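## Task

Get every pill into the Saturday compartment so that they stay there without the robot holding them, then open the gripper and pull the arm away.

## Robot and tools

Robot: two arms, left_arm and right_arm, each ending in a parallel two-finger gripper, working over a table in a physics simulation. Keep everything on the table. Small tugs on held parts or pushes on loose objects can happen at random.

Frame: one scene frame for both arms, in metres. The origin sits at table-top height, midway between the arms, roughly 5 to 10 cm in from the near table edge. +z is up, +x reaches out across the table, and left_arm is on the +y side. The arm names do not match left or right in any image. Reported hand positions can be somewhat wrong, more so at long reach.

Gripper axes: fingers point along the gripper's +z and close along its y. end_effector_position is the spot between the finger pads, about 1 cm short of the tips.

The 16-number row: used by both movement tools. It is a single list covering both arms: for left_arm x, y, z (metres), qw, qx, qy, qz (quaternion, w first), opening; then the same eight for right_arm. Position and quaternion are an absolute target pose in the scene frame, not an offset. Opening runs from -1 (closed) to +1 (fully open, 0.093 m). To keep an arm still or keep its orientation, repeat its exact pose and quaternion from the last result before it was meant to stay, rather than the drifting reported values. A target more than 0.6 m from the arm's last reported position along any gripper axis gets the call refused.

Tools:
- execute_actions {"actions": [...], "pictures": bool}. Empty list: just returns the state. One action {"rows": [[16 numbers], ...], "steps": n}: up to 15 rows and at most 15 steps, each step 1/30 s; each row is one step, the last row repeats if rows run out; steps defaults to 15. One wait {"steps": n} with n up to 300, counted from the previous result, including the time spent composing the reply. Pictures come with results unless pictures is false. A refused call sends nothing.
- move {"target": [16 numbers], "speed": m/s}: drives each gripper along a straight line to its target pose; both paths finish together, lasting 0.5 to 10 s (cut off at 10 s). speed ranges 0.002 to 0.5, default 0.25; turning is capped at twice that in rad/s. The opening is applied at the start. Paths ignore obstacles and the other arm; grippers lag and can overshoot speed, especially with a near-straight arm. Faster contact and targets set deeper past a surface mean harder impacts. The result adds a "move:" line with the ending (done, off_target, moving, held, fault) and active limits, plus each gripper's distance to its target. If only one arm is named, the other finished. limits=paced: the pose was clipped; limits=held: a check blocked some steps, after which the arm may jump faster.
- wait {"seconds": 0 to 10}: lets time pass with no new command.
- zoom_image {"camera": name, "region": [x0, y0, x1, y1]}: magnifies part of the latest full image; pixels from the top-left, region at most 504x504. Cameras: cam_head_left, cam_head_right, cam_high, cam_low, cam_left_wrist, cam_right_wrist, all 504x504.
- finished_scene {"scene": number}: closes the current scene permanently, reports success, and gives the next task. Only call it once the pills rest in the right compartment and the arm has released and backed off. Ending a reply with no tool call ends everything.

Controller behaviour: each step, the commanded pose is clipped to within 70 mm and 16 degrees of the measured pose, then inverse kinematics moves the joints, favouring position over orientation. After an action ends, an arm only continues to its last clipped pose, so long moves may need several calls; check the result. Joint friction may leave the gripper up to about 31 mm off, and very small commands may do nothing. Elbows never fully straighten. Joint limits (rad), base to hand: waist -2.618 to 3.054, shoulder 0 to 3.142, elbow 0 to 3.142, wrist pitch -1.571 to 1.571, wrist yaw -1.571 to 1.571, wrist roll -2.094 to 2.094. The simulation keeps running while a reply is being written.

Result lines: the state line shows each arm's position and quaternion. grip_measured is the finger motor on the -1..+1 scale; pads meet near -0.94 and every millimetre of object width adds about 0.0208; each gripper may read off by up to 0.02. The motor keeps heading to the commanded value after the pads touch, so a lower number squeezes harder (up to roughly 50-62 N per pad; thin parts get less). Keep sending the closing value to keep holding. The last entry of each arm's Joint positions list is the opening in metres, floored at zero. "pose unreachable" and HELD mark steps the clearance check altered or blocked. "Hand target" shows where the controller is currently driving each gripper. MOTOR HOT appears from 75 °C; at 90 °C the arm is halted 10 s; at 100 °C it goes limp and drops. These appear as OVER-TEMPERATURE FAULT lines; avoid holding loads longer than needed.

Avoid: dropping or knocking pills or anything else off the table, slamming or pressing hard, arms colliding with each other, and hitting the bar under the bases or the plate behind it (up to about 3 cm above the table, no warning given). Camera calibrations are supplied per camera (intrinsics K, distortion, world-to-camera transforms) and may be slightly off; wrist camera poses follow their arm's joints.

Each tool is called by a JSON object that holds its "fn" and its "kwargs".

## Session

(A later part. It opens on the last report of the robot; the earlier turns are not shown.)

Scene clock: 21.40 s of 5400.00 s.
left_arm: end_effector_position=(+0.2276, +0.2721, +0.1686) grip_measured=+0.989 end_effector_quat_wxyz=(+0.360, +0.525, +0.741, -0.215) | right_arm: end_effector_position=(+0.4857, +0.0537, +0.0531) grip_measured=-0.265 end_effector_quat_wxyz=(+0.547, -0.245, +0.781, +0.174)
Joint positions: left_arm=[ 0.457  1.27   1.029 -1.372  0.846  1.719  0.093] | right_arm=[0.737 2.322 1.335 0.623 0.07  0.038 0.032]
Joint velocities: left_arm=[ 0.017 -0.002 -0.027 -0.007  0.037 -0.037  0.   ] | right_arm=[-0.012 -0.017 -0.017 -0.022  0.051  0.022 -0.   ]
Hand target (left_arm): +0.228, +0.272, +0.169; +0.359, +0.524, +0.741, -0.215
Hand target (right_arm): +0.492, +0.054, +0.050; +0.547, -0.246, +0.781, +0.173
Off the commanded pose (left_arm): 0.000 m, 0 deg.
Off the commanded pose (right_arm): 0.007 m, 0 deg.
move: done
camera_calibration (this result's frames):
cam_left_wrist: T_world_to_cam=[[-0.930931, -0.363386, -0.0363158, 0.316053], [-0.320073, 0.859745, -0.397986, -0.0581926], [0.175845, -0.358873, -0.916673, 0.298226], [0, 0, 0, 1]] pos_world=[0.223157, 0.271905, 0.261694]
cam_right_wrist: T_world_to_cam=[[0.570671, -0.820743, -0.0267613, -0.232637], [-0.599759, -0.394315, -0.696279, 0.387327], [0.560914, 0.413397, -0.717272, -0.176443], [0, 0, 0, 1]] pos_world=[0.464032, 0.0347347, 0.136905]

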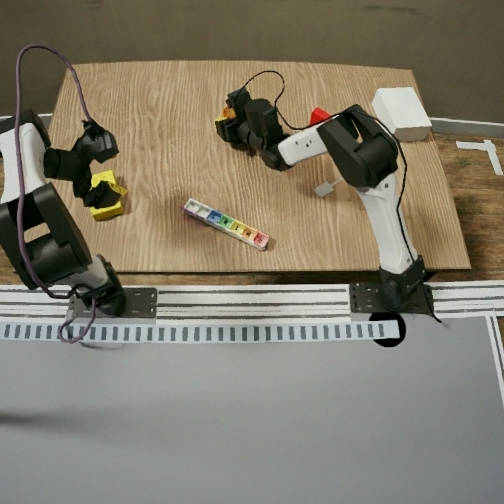

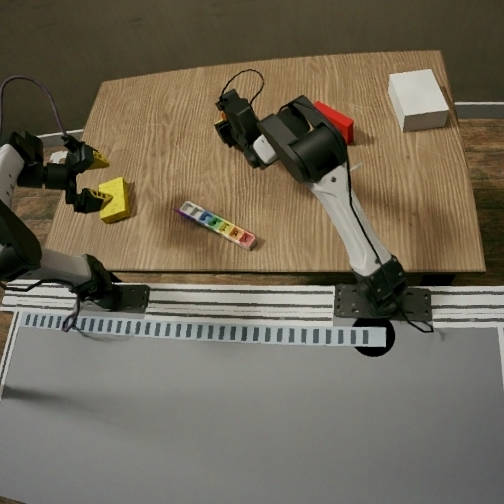

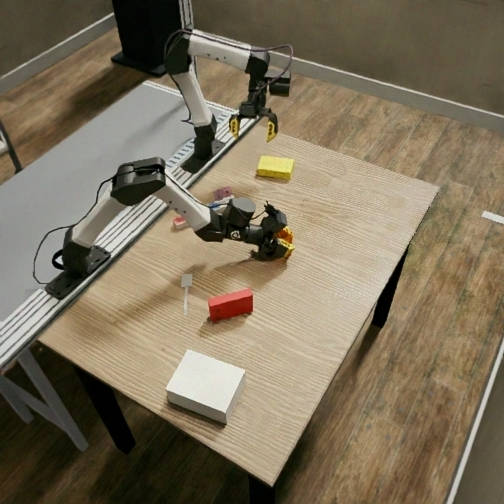

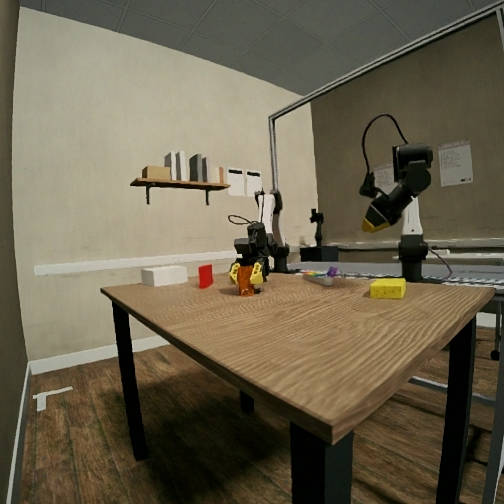

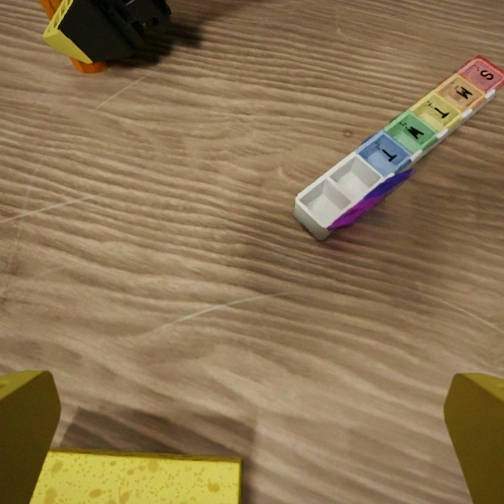

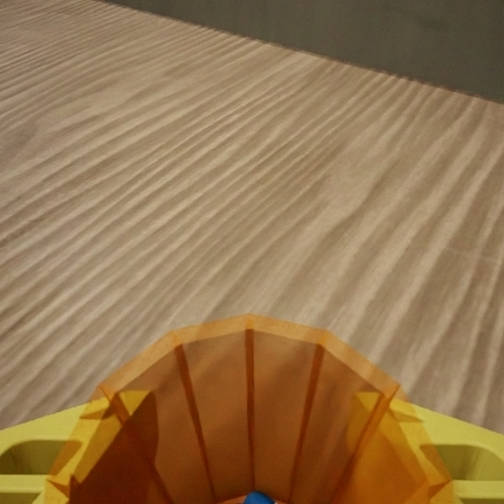

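{"fn": "move", "kwargs": {"target": [0.2276,0.2722,0.1686,0.359,0.524,0.741,-0.215,1, 0.47,0.05,0.13,0.547,-0.246,0.781,0.173,-0.3], "speed": 0.1}}

{"fn": "move", "kwargs": {"target": [0.30,0.33,0.13,0.42,0.50,0.70,-0.29,1, 0.36,0.08,0.12,0.079,-0.421,0.903,0.037,-0.3], "speed": 0.15}}

{"fn": "move", "kwargs": {"target": [0.30,0.33,0.13,0.42,0.50,0.70,-0.29,1, 0.29,0.11,0.12,0.009,-0.975,0.216,0.043,-0.3], "speed": 0.2}}

Scene clock: 23.40 s of 5400.00 s.
left_arm: end_effector_position=(+0.2276, +0.2721, +0.1686) grip_measured=+0.989 end_effector_quat_wxyz=(+0.360, +0.525, +0.741, -0.215) | right_arm: end_effector_position=(+0.4723, +0.0487, +0.1210) grip_measured=-0.265 end_effector_quat_wxyz=(+0.542, -0.248, +0.784, +0.172)
Joint positions: left_arm=[ 0.457  1.27   1.029 -1.372  0.846  1.719  0.093] | right_arm=[0.745 2.125 1.335 0.411 0.074 0.038 0.032]
Joint velocities: left_arm=[-0.007 -0.007 -0.007  0.022 -0.007  0.022  0.   ] | right_arm=[-0.002 -0.002 -0.007 -0.051  0.125 -0.022 -0.001]
Hand target (left_arm): +0.228, +0.272, +0.169; +0.359, +0.524, +0.741, -0.215
Hand target (right_arm): +0.470, +0.049, +0.129; +0.547, -0.246, +0.781, +0.173
Off the commanded pose (left_arm): 0.000 m, 0 deg.
Off the commanded pose (right_arm): 0.009 m, 1 deg.
move: done
camera_calibration (this result's frames):
cam_left_wrist: T_world_to_cam=[[-0.930931, -0.363386, -0.0363158, 0.316053], [-0.320073, 0.859745, -0.397986, -0.0581926], [0.175845, -0.358873, -0.916673, 0.298226], [0, 0, 0, 1]] pos_world=[0.223157, 0.271905, 0.261694]
cam_right_wrist: T_world_to_cam=[[0.573959, -0.818528, -0.0241446, -0.229208], [-0.604922, -0.403934, -0.686226, 0.426257], [0.551942, 0.408471, -0.726988, -0.112471], [0, 0, 0, 1]] pos_world=[0.451486, 0.0305076, 0.205209]

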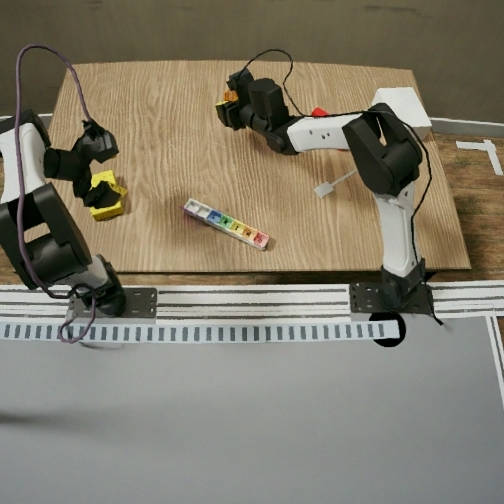

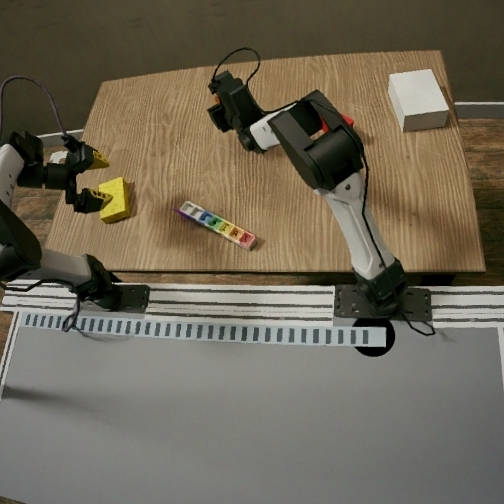

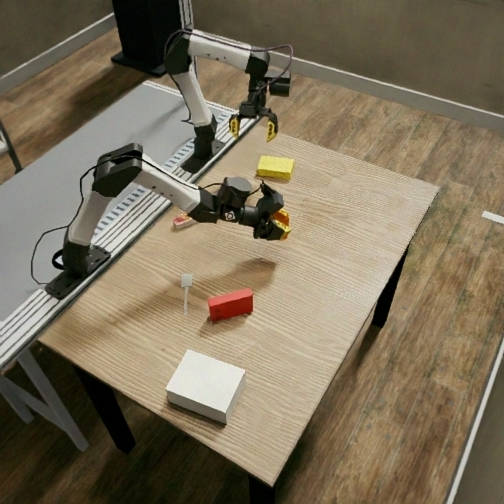

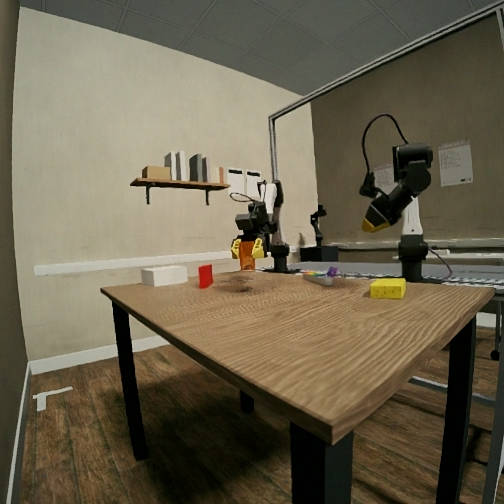

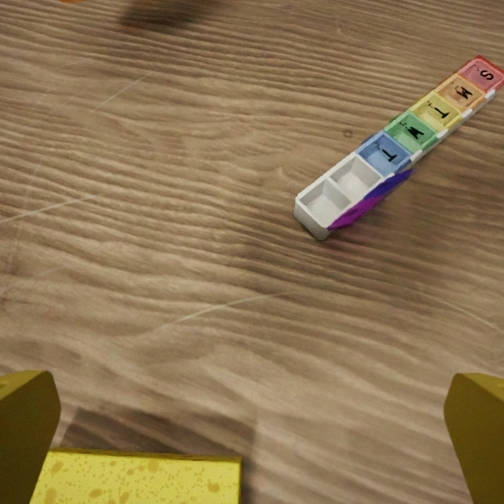

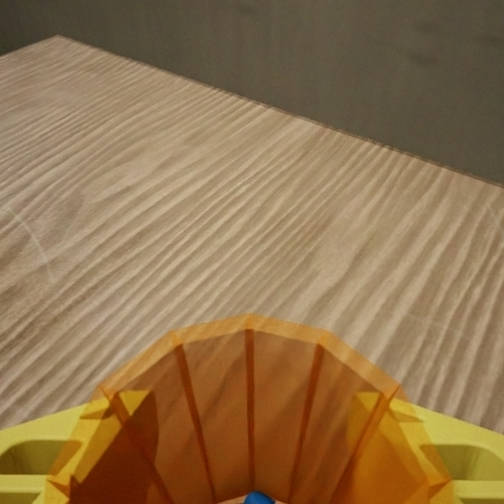

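Scene clock: 27.50 s of 5400.00 s.
left_arm: end_effector_position=(+0.2979, +0.3275, +0.1306) grip_measured=+0.989 end_effector_quat_wxyz=(+0.419, +0.503, +0.701, -0.284) | right_arm: end_effector_position=(+0.3594, +0.0719, +0.1220) grip_measured=-0.265 end_effector_quat_wxyz=(+0.117, -0.410, +0.903, +0.045)
Joint positions: left_arm=[ 0.586  1.792  1.252 -1.409  0.998  2.047  0.093] | right_arm=[ 0.892  2.62   2.833 -1.546  0.003 -0.008  0.032]
Joint velocities: left_arm=[ 0.002  0.012  0.007 -0.022  0.007 -0.022  0.   ] | right_arm=[-0.017 -0.017  0.002 -0.051 -0.037 -0.095  0.   ]
Hand target (left_arm): +0.300, +0.331, +0.131; +0.421, +0.498, +0.702, -0.287
Hand target (right_arm): +0.358, +0.076, +0.122; +0.119, -0.415, +0.900, +0.050
Off the commanded pose (left_arm): 0.003 m, 1 deg.
Off the commanded pose (right_arm): 0.008 m, 5 deg.
elbow stopped short (right arm): the move would have taken joint 3 (elbow) straighter than the controller allows; a more bent joint 3 avoids this.
move: off_target (right_arm)
camera_calibration (this result's frames):
cam_left_wrist: T_world_to_cam=[[-0.941763, -0.336271, 0.00211812, 0.38961], [-0.277231, 0.772819, -0.570871, -0.0601605], [0.19033, -0.538212, -0.821037, 0.312874], [0, 0, 0, 1]] pos_world=[0.290692, 0.3459, 0.221712]
cam_right_wrist: T_world_to_cam=[[0.738722, -0.674001, 0.00355862, -0.218401], [-0.660931, -0.723343, 0.199861, 0.302982], [-0.132133, -0.149994, -0.979818, 0.257891], [0, 0, 0, 1]] pos_world=[0.395664, 0.110639, 0.192909]

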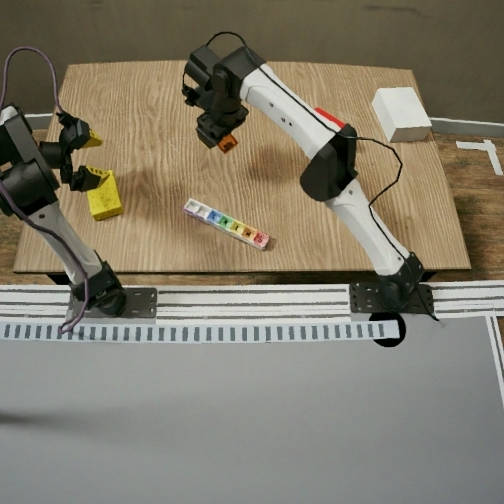

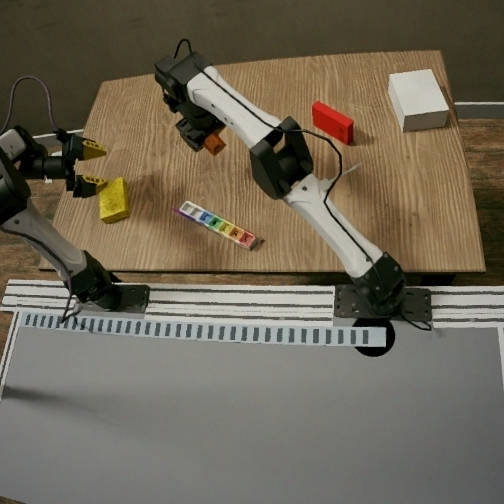

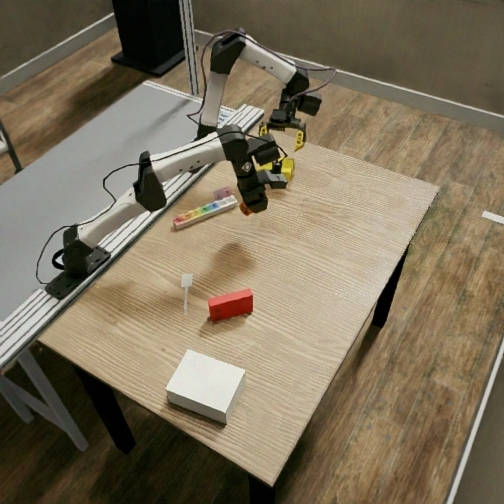

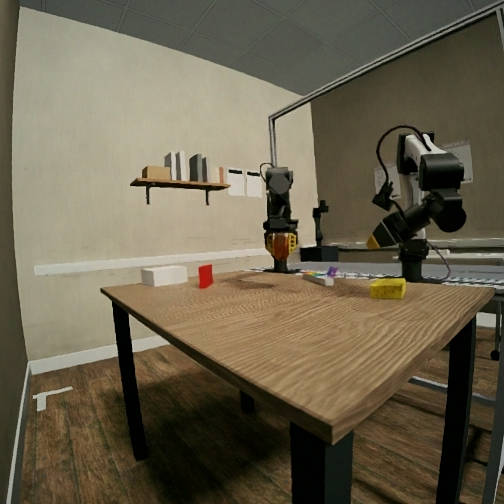

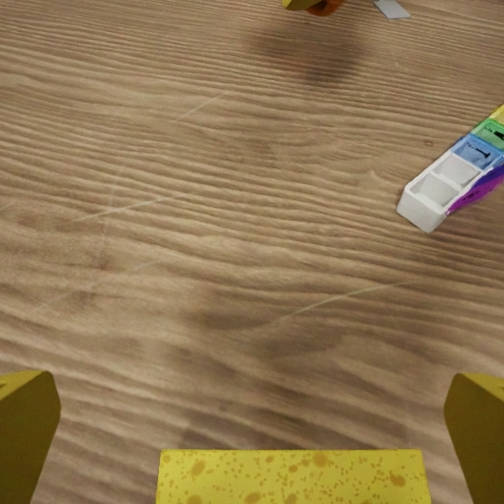

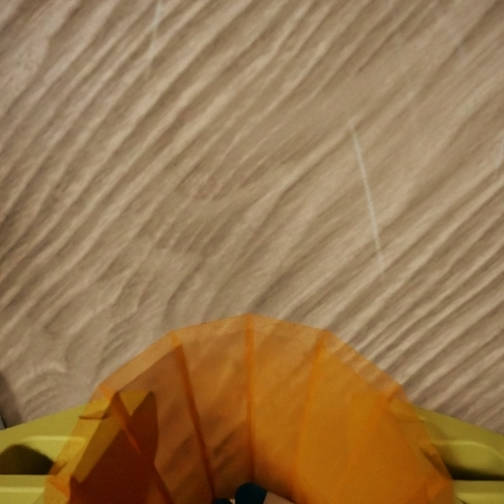

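Scene clock: 32.67 s of 5400.00 s.
left_arm: end_effector_position=(+0.2977, +0.3274, +0.1308) grip_measured=+0.989 end_effector_quat_wxyz=(+0.419, +0.504, +0.700, -0.284) | right_arm: end_effector_position=(+0.2936, +0.1117, +0.1201) grip_measured=-0.264 end_effector_quat_wxyz=(-0.117, +0.967, -0.226, -0.005)
Joint positions: left_arm=[ 0.586  1.792  1.252 -1.411  0.999  2.052  0.093] | right_arm=[ 1.001  2.62   2.833 -1.583 -0.109 -1.717  0.033]
Joint velocities: left_arm=[ 0.002 -0.002 -0.007 -0.066  0.022 -0.037 -0.   ] | right_arm=[-0.027  0.002 -0.007 -0.037  0.066  0.022  0.   ]
Hand target (left_arm): +0.300, +0.330, +0.130; +0.420, +0.500, +0.700, -0.289
Hand target (right_arm): +0.290, +0.108, +0.120; -0.107, +0.970, -0.220, -0.004
Off the commanded pose (left_arm): 0.004 m, 1 deg.
Off the commanded pose (right_arm): 0.004 m, 13 deg.
elbow stopped short (right arm): the move would have taken joint 3 (elbow) straighter than the controller allows; a more bent joint 3 avoids this.
joint sent to its limit (right arm) — the command would take joint 4 (wrist pitch) past its lower limit, so that joint was sent only as far as its limit.
move: off_target (right_arm)
camera_calibration (this result's frames):
cam_left_wrist: T_world_to_cam=[[-0.942412, -0.334453, 0.000217571, 0.389202], [-0.274568, 0.773298, -0.571508, -0.0608495], [0.190975, -0.538656, -0.820596, 0.312854], [0, 0, 0, 1]] pos_world=[0.290334, 0.345745, 0.221866]
cam_right_wrist: T_world_to_cam=[[0.458491, 0.862092, 0.21583, -0.257718], [0.78107, -0.50675, 0.364876, -0.178715], [0.423928, 0.00128583, -0.905695, 0.0642201], [0, 0, 0, 1]] pos_world=[0.230525, 0.131531, 0.178996]

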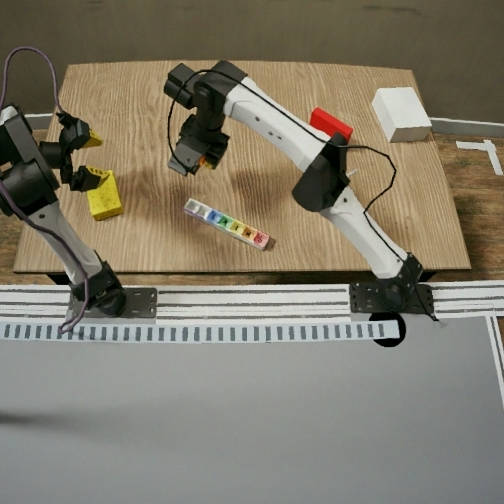

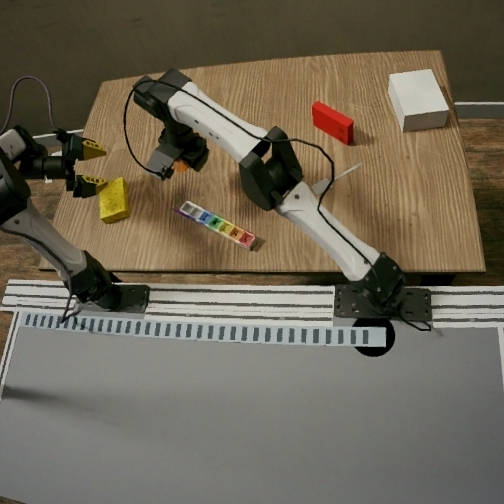

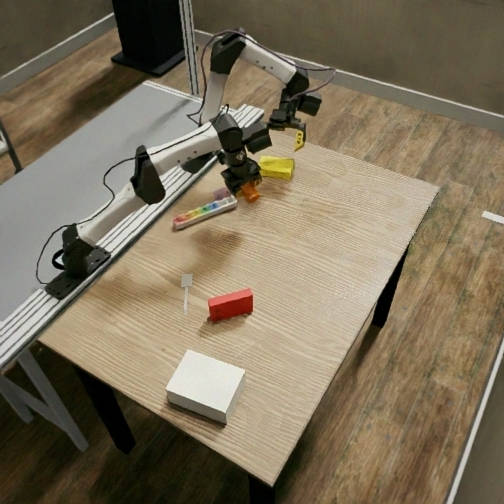

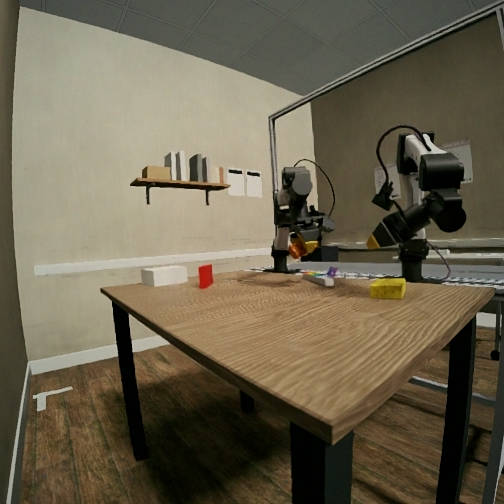

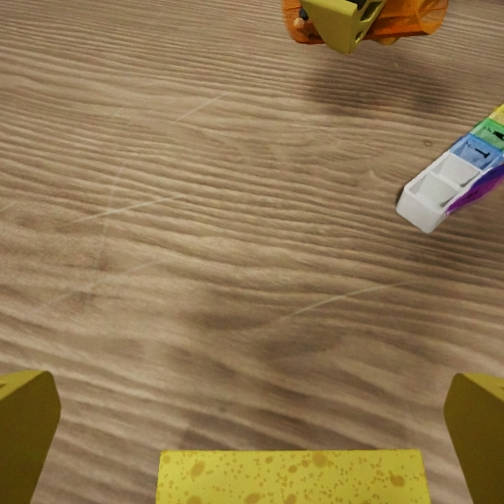

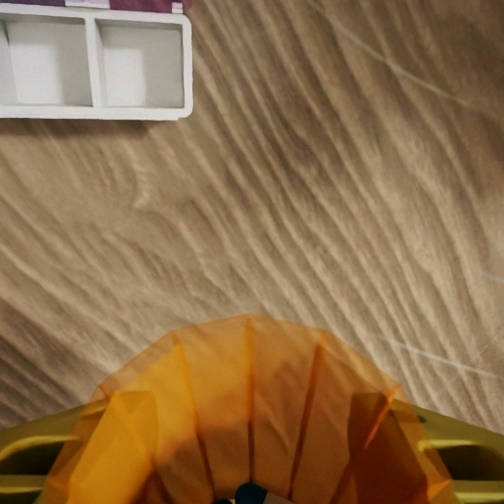

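{"fn": "move", "kwargs": {"target": [0.25,0.31,0.12,0.42,0.55,0.65,-0.33,1, 0.263,0.111,0.085,0.223,-0.919,0.289,-0.140,-0.3], "speed": 0.06}}

{"fn": "zoom_image", "kwargs": {"camera": "cam_low", "region": [250, 210, 390, 300]}}

{"fn": "zoom_image", "kwargs": {"camera": "cam_head_left", "region": [140, 140, 280, 240]}}

Scene clock: 37.87 s of 5400.00 s.
left_arm: end_effector_position=(+0.2584, +0.3097, +0.1240) grip_measured=+0.989 end_effector_quat_wxyz=(+0.395, +0.519, +0.701, -0.289) | right_arm: end_effector_position=(+0.2648, +0.1106, +0.0750) grip_measured=-0.264 end_effector_quat_wxyz=(-0.213, +0.924, -0.287, +0.133)
Joint positions: left_arm=[ 0.594  1.674  1.101 -1.423  0.941  2.096  0.093] | right_arm=[ 1.139  2.096  1.642 -0.651  0.17  -1.486  0.033]
Joint velocities: left_arm=[ 0.007  0.007 -0.002  0.037 -0.051 -0.051 -0.001] | right_arm=[ 0.007 -0.002 -0.012 -0.007  0.037  0.007 -0.001]
Hand target (left_arm): +0.251, +0.309, +0.120; +0.389, +0.517, +0.704, -0.293
Hand target (right_arm): +0.264, +0.110, +0.083; -0.224, +0.920, -0.289, +0.139
Off the commanded pose (left_arm): 0.009 m, 9 deg.
Off the commanded pose (right_arm): 0.010 m, 1 deg.
joint sent to its limit (left arm) — the command would take joint 6 (wrist roll) past its upper limit, so that joint was sent only as far as its limit.
move: off_target (left_arm)
camera_calibration (this result's frames):
cam_left_wrist: T_world_to_cam=[[-0.954087, -0.2989, 0.0193847, 0.335884], [-0.261836, 0.800848, -0.538594, -0.0777534], [0.145462, -0.518942, -0.842342, 0.313634], [0, 0, 0, 1]] pos_world=[0.254482, 0.325422, 0.215798]
cam_right_wrist: T_world_to_cam=[[0.493801, 0.732555, 0.468534, -0.247866], [0.548992, -0.680481, 0.485339, -0.0686827], [0.674366, 0.0175605, -0.738189, -0.0450852], [0, 0, 0, 1]] pos_world=[0.190506, 0.13563, 0.116186]

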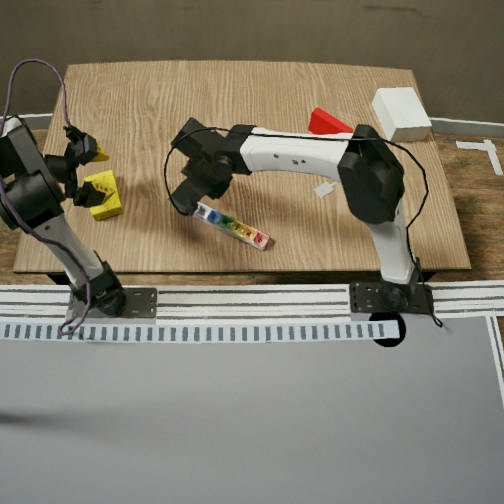

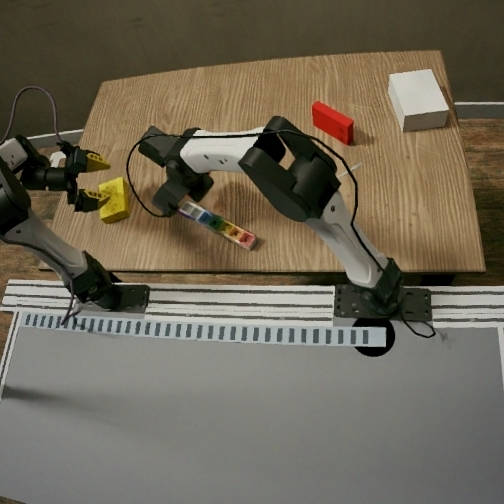

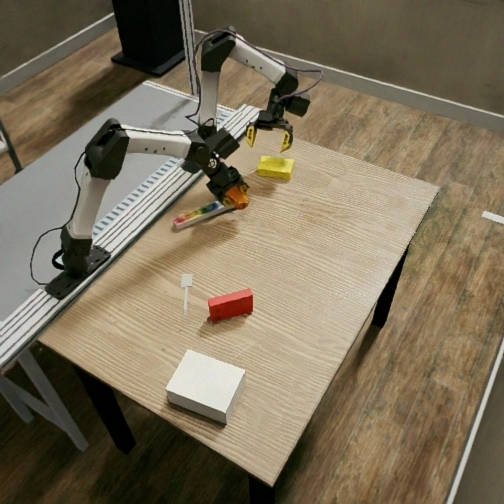

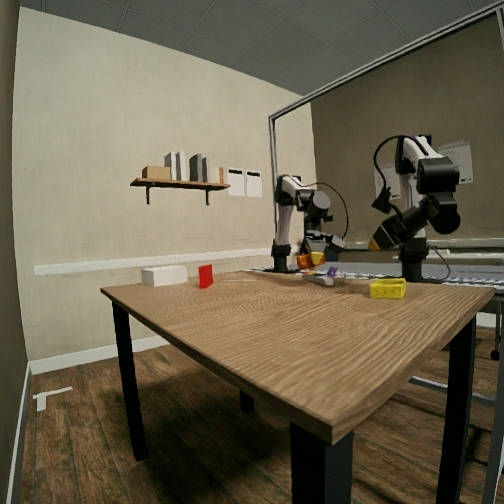

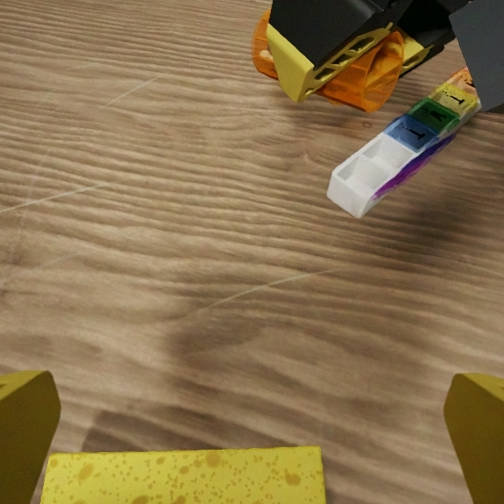

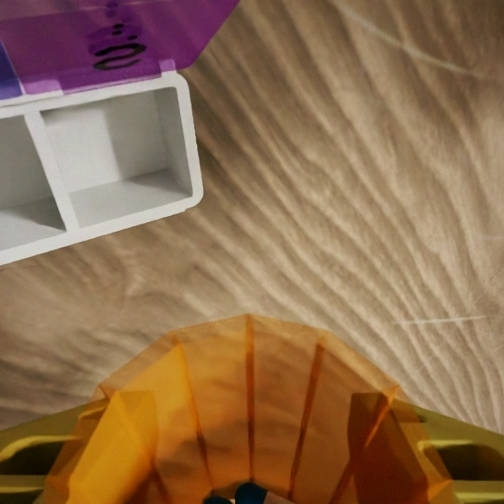

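Region (250, 210, 390, 300) of cam_low's 504x504 image, scaled by 3.600, with more detail than that image has; it fills the top 324 rows of this view, and the rest is white.

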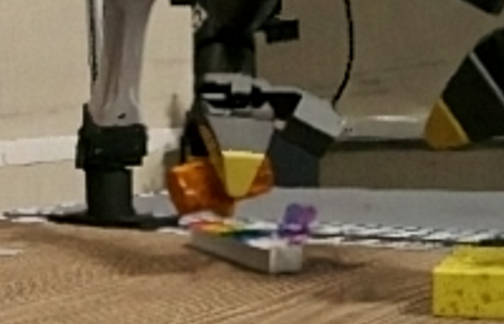

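Region (140, 140, 280, 240) of cam_head_left's 504x504 image, scaled by 3.600, with more detail than that image has; it fills the top 360 rows of this view, and the rest is white.

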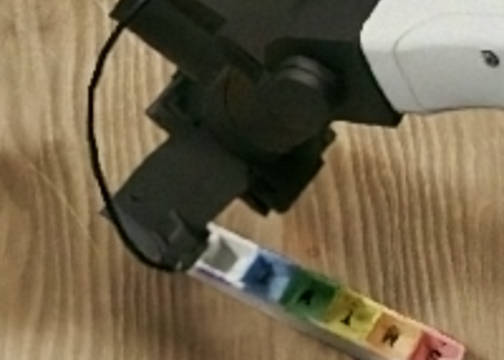

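{"fn": "move", "kwargs": {"target": [0.2584,0.3097,0.124,0.395,0.519,0.701,-0.289,1, 0.252,0.117,0.066,0.212,-0.916,0.269,-0.206,-0.3], "speed": 0.03}}

{"fn": "zoom_image", "kwargs": {"camera": "cam_low", "region": [270, 230, 370, 300]}}

{"fn": "zoom_image", "kwargs": {"camera": "cam_high", "region": [190, 160, 280, 230]}}

Scene clock: 41.33 s of 5400.00 s.
left_arm: end_effector_position=(+0.2584, +0.3097, +0.1240) grip_measured=+0.989 end_effector_quat_wxyz=(+0.395, +0.519, +0.701, -0.289) | right_arm: end_effector_position=(+0.2536, +0.1185, +0.0715) grip_measured=-0.264 end_effector_quat_wxyz=(-0.215, +0.917, -0.268, +0.202)
Joint positions: left_arm=[ 0.594  1.674  1.101 -1.423  0.94   2.096  0.093] | right_arm=[ 1.217  2.096  1.595 -0.58   0.328 -1.486  0.033]
Joint velocities: left_arm=[ 0.002 -0.002 -0.002  0.051 -0.066 -0.051 -0.001] | right_arm=[-0.012 -0.012  0.007  0.007 -0.051  0.007  0.   ]
Hand target (left_arm): +0.258, +0.310, +0.124; +0.395, +0.519, +0.701, -0.289
Hand target (right_arm): +0.252, +0.117, +0.066; -0.213, +0.917, -0.269, +0.206
Off the commanded pose (left_arm): 0.000 m, 0 deg.
Off the commanded pose (right_arm): 0.006 m, 1 deg.
move: done
camera_calibration (this result's frames):
cam_left_wrist: T_world_to_cam=[[-0.954132, -0.298752, 0.019483, 0.335806], [-0.26181, 0.801045, -0.538314, -0.0779062], [0.145216, -0.518723, -0.842519, 0.313627], [0, 0, 0, 1]] pos_world=[0.254463, 0.325415, 0.215756]
cam_right_wrist: T_world_to_cam=[[0.424283, 0.75311, 0.502801, -0.233773], [0.478168, -0.657863, 0.58187, -0.0470648], [0.768986, -0.00645411, -0.639233, -0.0684196], [0, 0, 0, 1]] pos_world=[0.174304, 0.144653, 0.101191]

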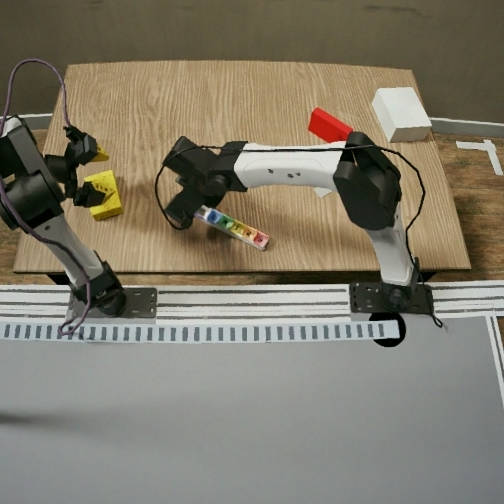

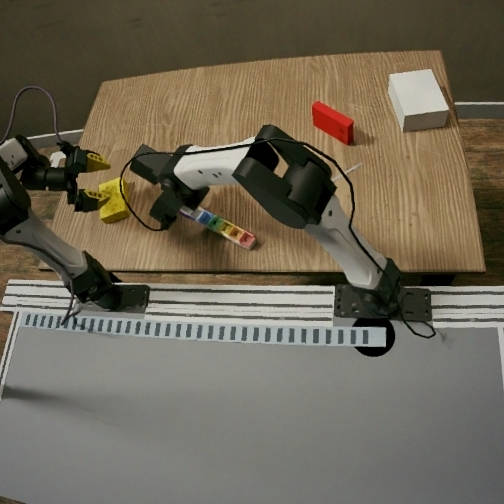

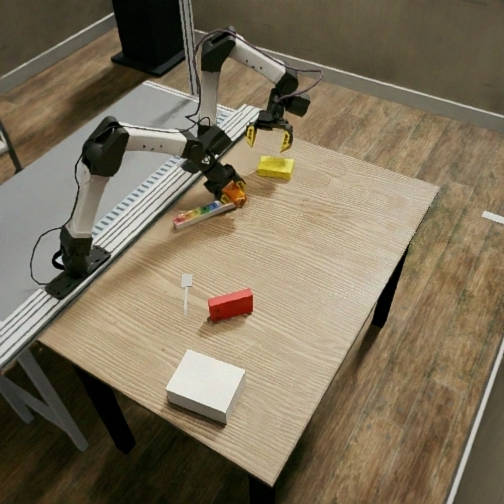

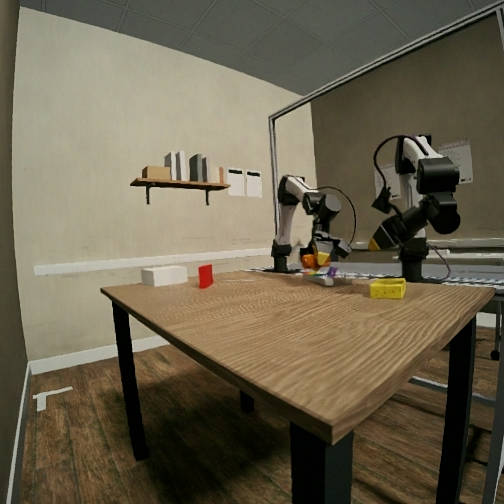

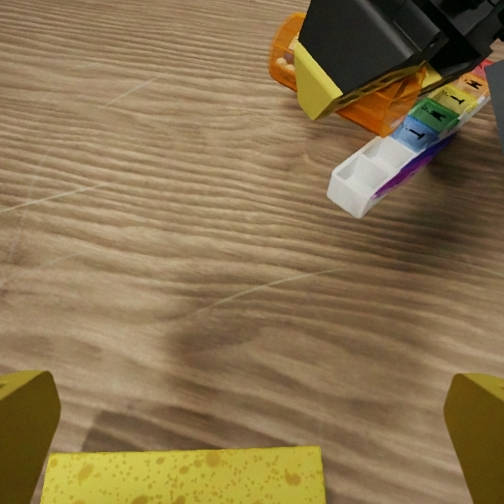

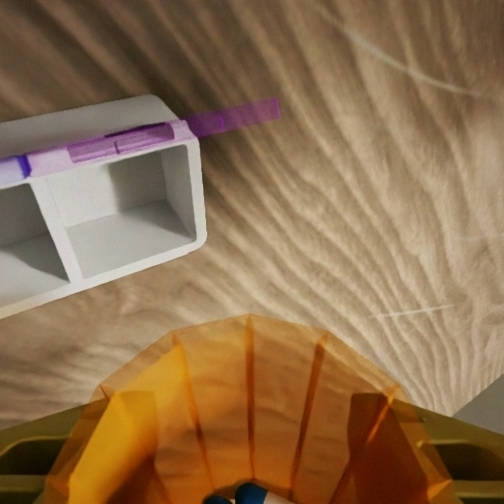

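Region (270, 230, 370, 300) of cam_low's 504x504 image, scaled by 5.040, with more detail than that image has; it fills the top 353 rows of this view, and the rest is white.

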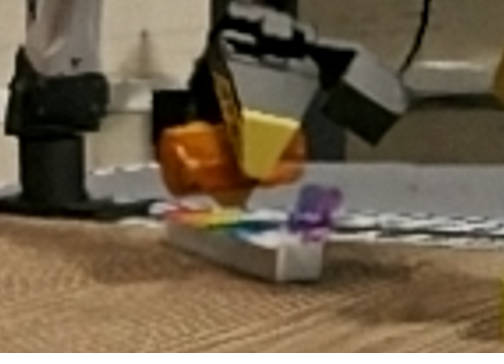

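Region (190, 160, 280, 230) of cam_high's 504x504 image, scaled by 5.600, with more detail than that image has.

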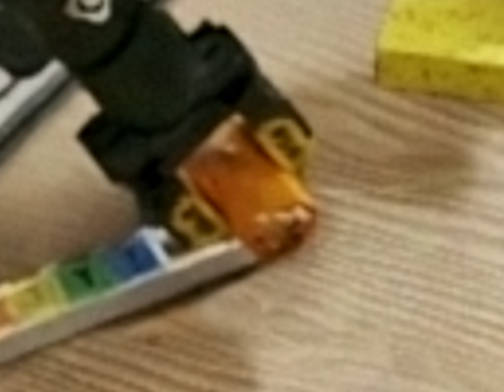

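{"fn": "move", "kwargs": {"target": [0.2584,0.3097,0.124,0.395,0.519,0.701,-0.289,1, 0.252,0.117,0.05,0.212,-0.916,0.269,-0.206,-0.3], "speed": 0.02}}

{"fn": "zoom_image", "kwargs": {"camera": "cam_low", "region": [270, 230, 370, 300]}}

{"fn": "zoom_image", "kwargs": {"camera": "cam_left_wrist", "region": [250, 20, 504, 240]}}

Scene clock: 43.10 s of 5400.00 s.
left_arm: end_effector_position=(+0.2584, +0.3097, +0.1240) grip_measured=+0.989 end_effector_quat_wxyz=(+0.395, +0.519, +0.701, -0.289) | right_arm: end_effector_position=(+0.2544, +0.1188, +0.0646) grip_measured=-0.264 end_effector_quat_wxyz=(-0.222, +0.915, -0.269, +0.204)
Joint positions: left_arm=[ 0.594  1.674  1.101 -1.423  0.94   2.096  0.093] | right_arm=[ 1.217  2.096  1.558 -0.529  0.332 -1.484  0.033]
Joint velocities: left_arm=[ 0.022 -0.007  0.002  0.022 -0.037 -0.051  0.   ] | right_arm=[-0.012 -0.012 -0.017  0.037  0.037 -0.037  0.   ]
Hand target (left_arm): +0.258, +0.310, +0.124; +0.395, +0.519, +0.701, -0.289
Hand target (right_arm): +0.252, +0.117, +0.050; -0.212, +0.917, -0.269, +0.206
Off the commanded pose (left_arm): 0.000 m, 0 deg.
Off the commanded pose (right_arm): 0.015 m, 1 deg.
move: off_target (right_arm)
camera_calibration (this result's frames):
cam_left_wrist: T_world_to_cam=[[-0.954132, -0.298752, 0.019483, 0.335806], [-0.26181, 0.801045, -0.538314, -0.0779062], [0.145216, -0.518723, -0.842519, 0.313627], [0, 0, 0, 1]] pos_world=[0.254463, 0.325415, 0.215756]
cam_right_wrist: T_world_to_cam=[[0.422453, 0.744967, 0.516293, -0.230216], [0.471507, -0.667102, 0.576764, -0.0401342], [0.774089, -0.000220132, -0.633076, -0.0759096], [0, 0, 0, 1]] pos_world=[0.17494, 0.144713, 0.0939502]

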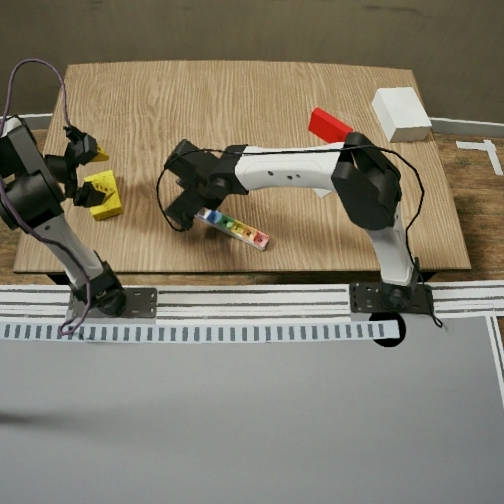

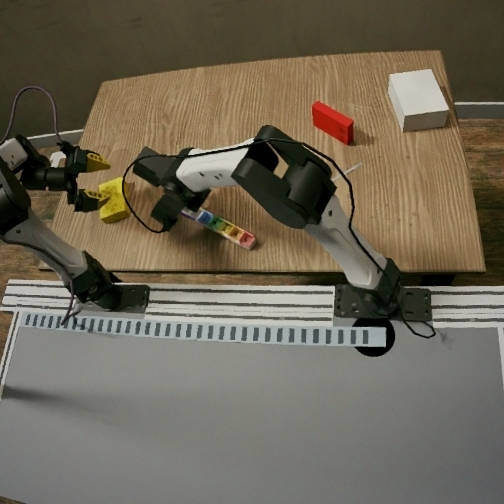

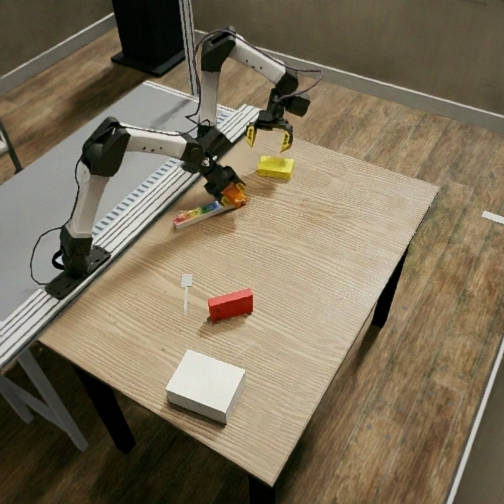

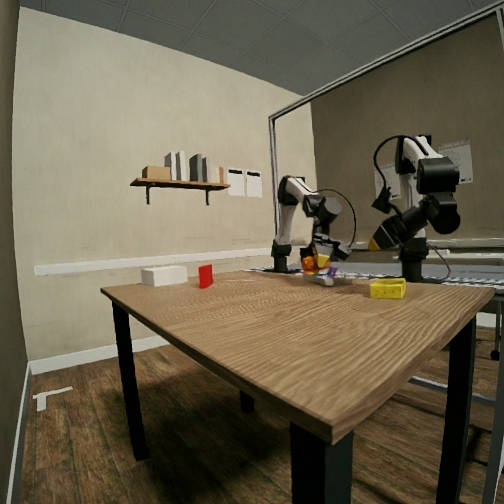

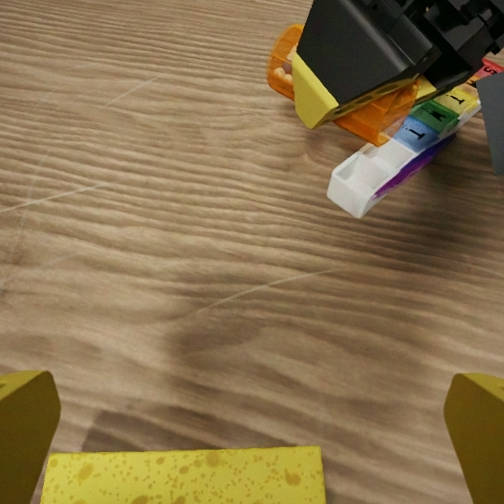

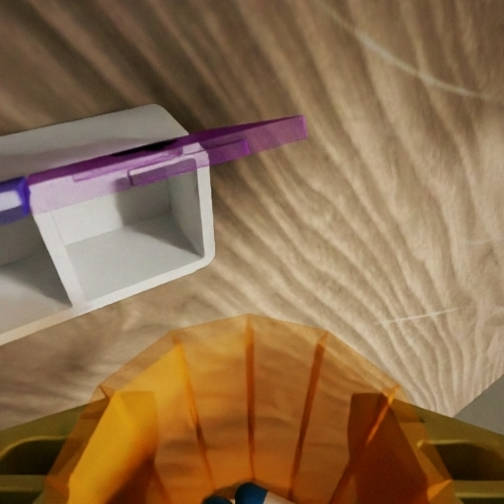

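Region (270, 230, 370, 300) of cam_low's 504x504 image, scaled by 5.040, with more detail than that image has; it fills the top 353 rows of this view, and the rest is white.

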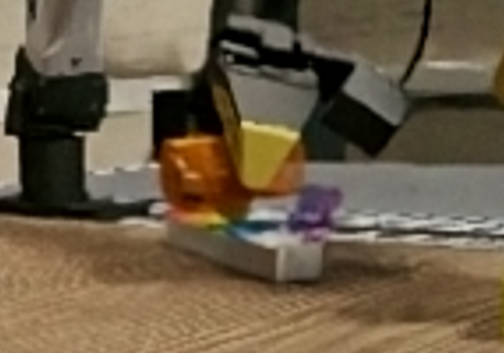

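Region (250, 20, 504, 240) of cam_left_wrist's 504x504 image, scaled by 1.984, with more detail than that image has; it fills the top 437 rows of this view, and the rest is white.

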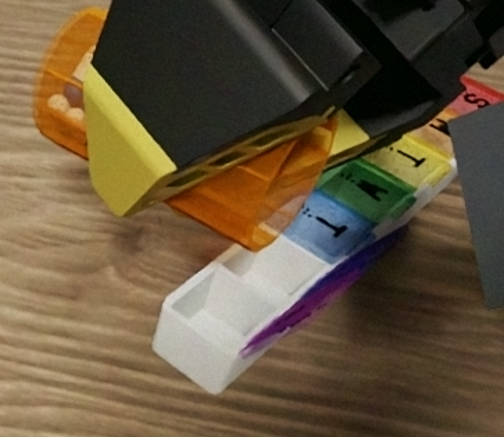

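{"fn": "move", "kwargs": {"target": [0.2584,0.3097,0.124,0.395,0.519,0.701,-0.289,1, 0.255,0.127,0.043,0.212,-0.916,0.269,-0.206,-0.3], "speed": 0.02}}

{"fn": "zoom_image", "kwargs": {"camera": "cam_low", "region": [270, 230, 370, 300]}}

{"fn": "zoom_image", "kwargs": {"camera": "cam_left_wrist", "region": [250, 20, 504, 240]}}

Scene clock: 45.07 s of 5400.00 s.
left_arm: end_effector_position=(+0.2584, +0.3097, +0.1240) grip_measured=+0.989 end_effector_quat_wxyz=(+0.395, +0.519, +0.701, -0.289) | right_arm: end_effector_position=(+0.2538, +0.1179, +0.0454) grip_measured=-0.264 end_effector_quat_wxyz=(-0.205, +0.919, -0.268, +0.205)
Joint positions: left_arm=[ 0.594  1.674  1.101 -1.423  0.94   2.096  0.093] | right_arm=[ 1.22   2.137  1.558 -0.523  0.338 -1.483  0.033]
Joint velocities: left_arm=[-0.007  0.007 -0.002 -0.007  0.007  0.051 -0.001] | right_arm=[-0.027  0.007 -0.007 -0.051 -0.022 -0.007  0.   ]
Hand target (left_arm): +0.258, +0.310, +0.124; +0.395, +0.519, +0.701, -0.289
Hand target (right_arm): +0.255, +0.127, +0.043; -0.212, +0.917, -0.269, +0.206
Off the commanded pose (left_arm): 0.000 m, 0 deg.
Off the commanded pose (right_arm): 0.009 m, 1 deg.
move: done
camera_calibration (this result's frames):
cam_left_wrist: T_world_to_cam=[[-0.954132, -0.298752, 0.019483, 0.335806], [-0.26181, 0.801045, -0.538314, -0.0779062], [0.145216, -0.518723, -0.842519, 0.313627], [0, 0, 0, 1]] pos_world=[0.254463, 0.325415, 0.215756]
cam_right_wrist: T_world_to_cam=[[0.428591, 0.761092, 0.486877, -0.221533], [0.475142, -0.648212, 0.595031, -0.0333514], [0.768472, -0.0236886, -0.639444, -0.0831516], [0, 0, 0, 1]] pos_world=[0.174693, 0.145019, 0.0745338]

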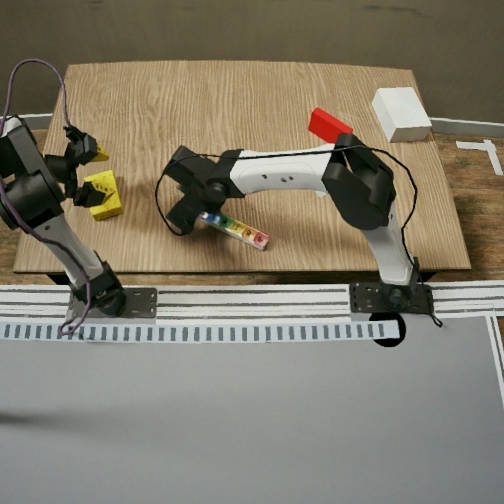

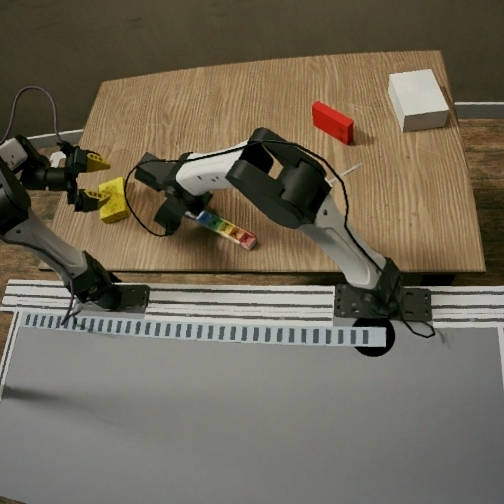

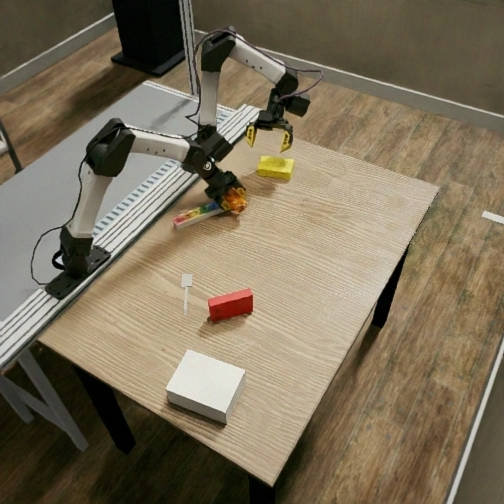

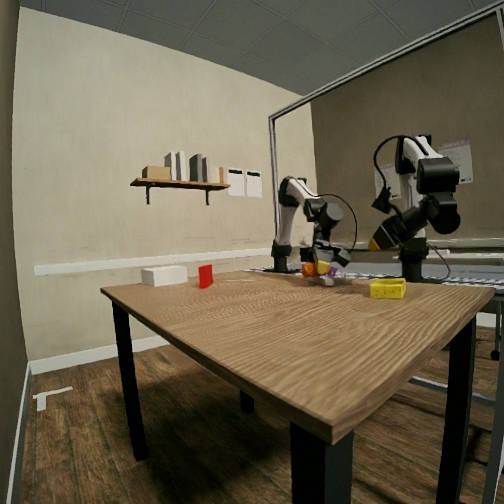

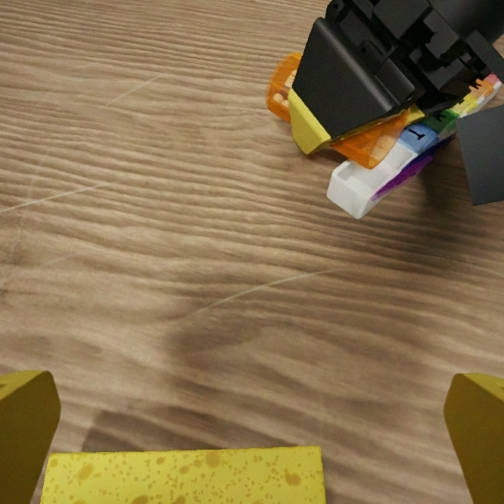

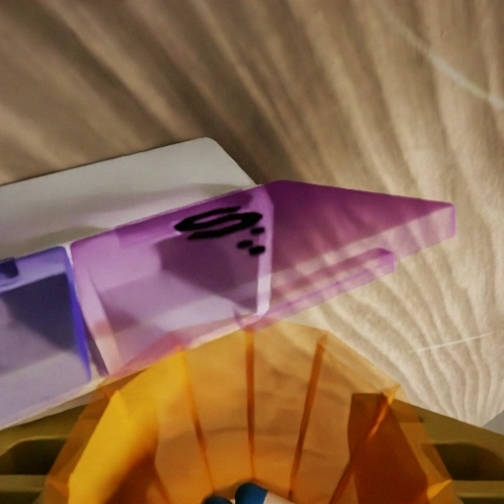

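Region (270, 230, 370, 300) of cam_low's 504x504 image, scaled by 5.040, with more detail than that image has; it fills the top 353 rows of this view, and the rest is white.

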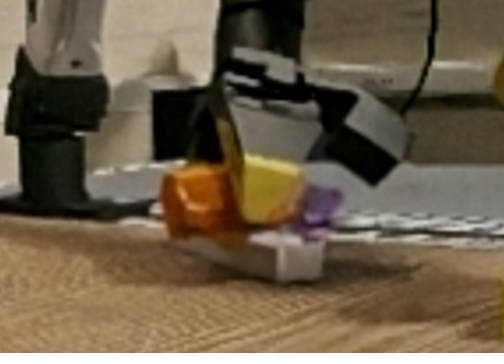

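Region (250, 20, 504, 240) of cam_left_wrist's 504x504 image, scaled by 1.984, with more detail than that image has; it fills the top 437 rows of this view, and the rest is white.

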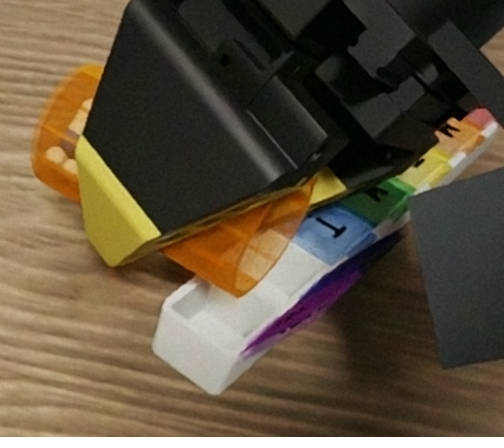

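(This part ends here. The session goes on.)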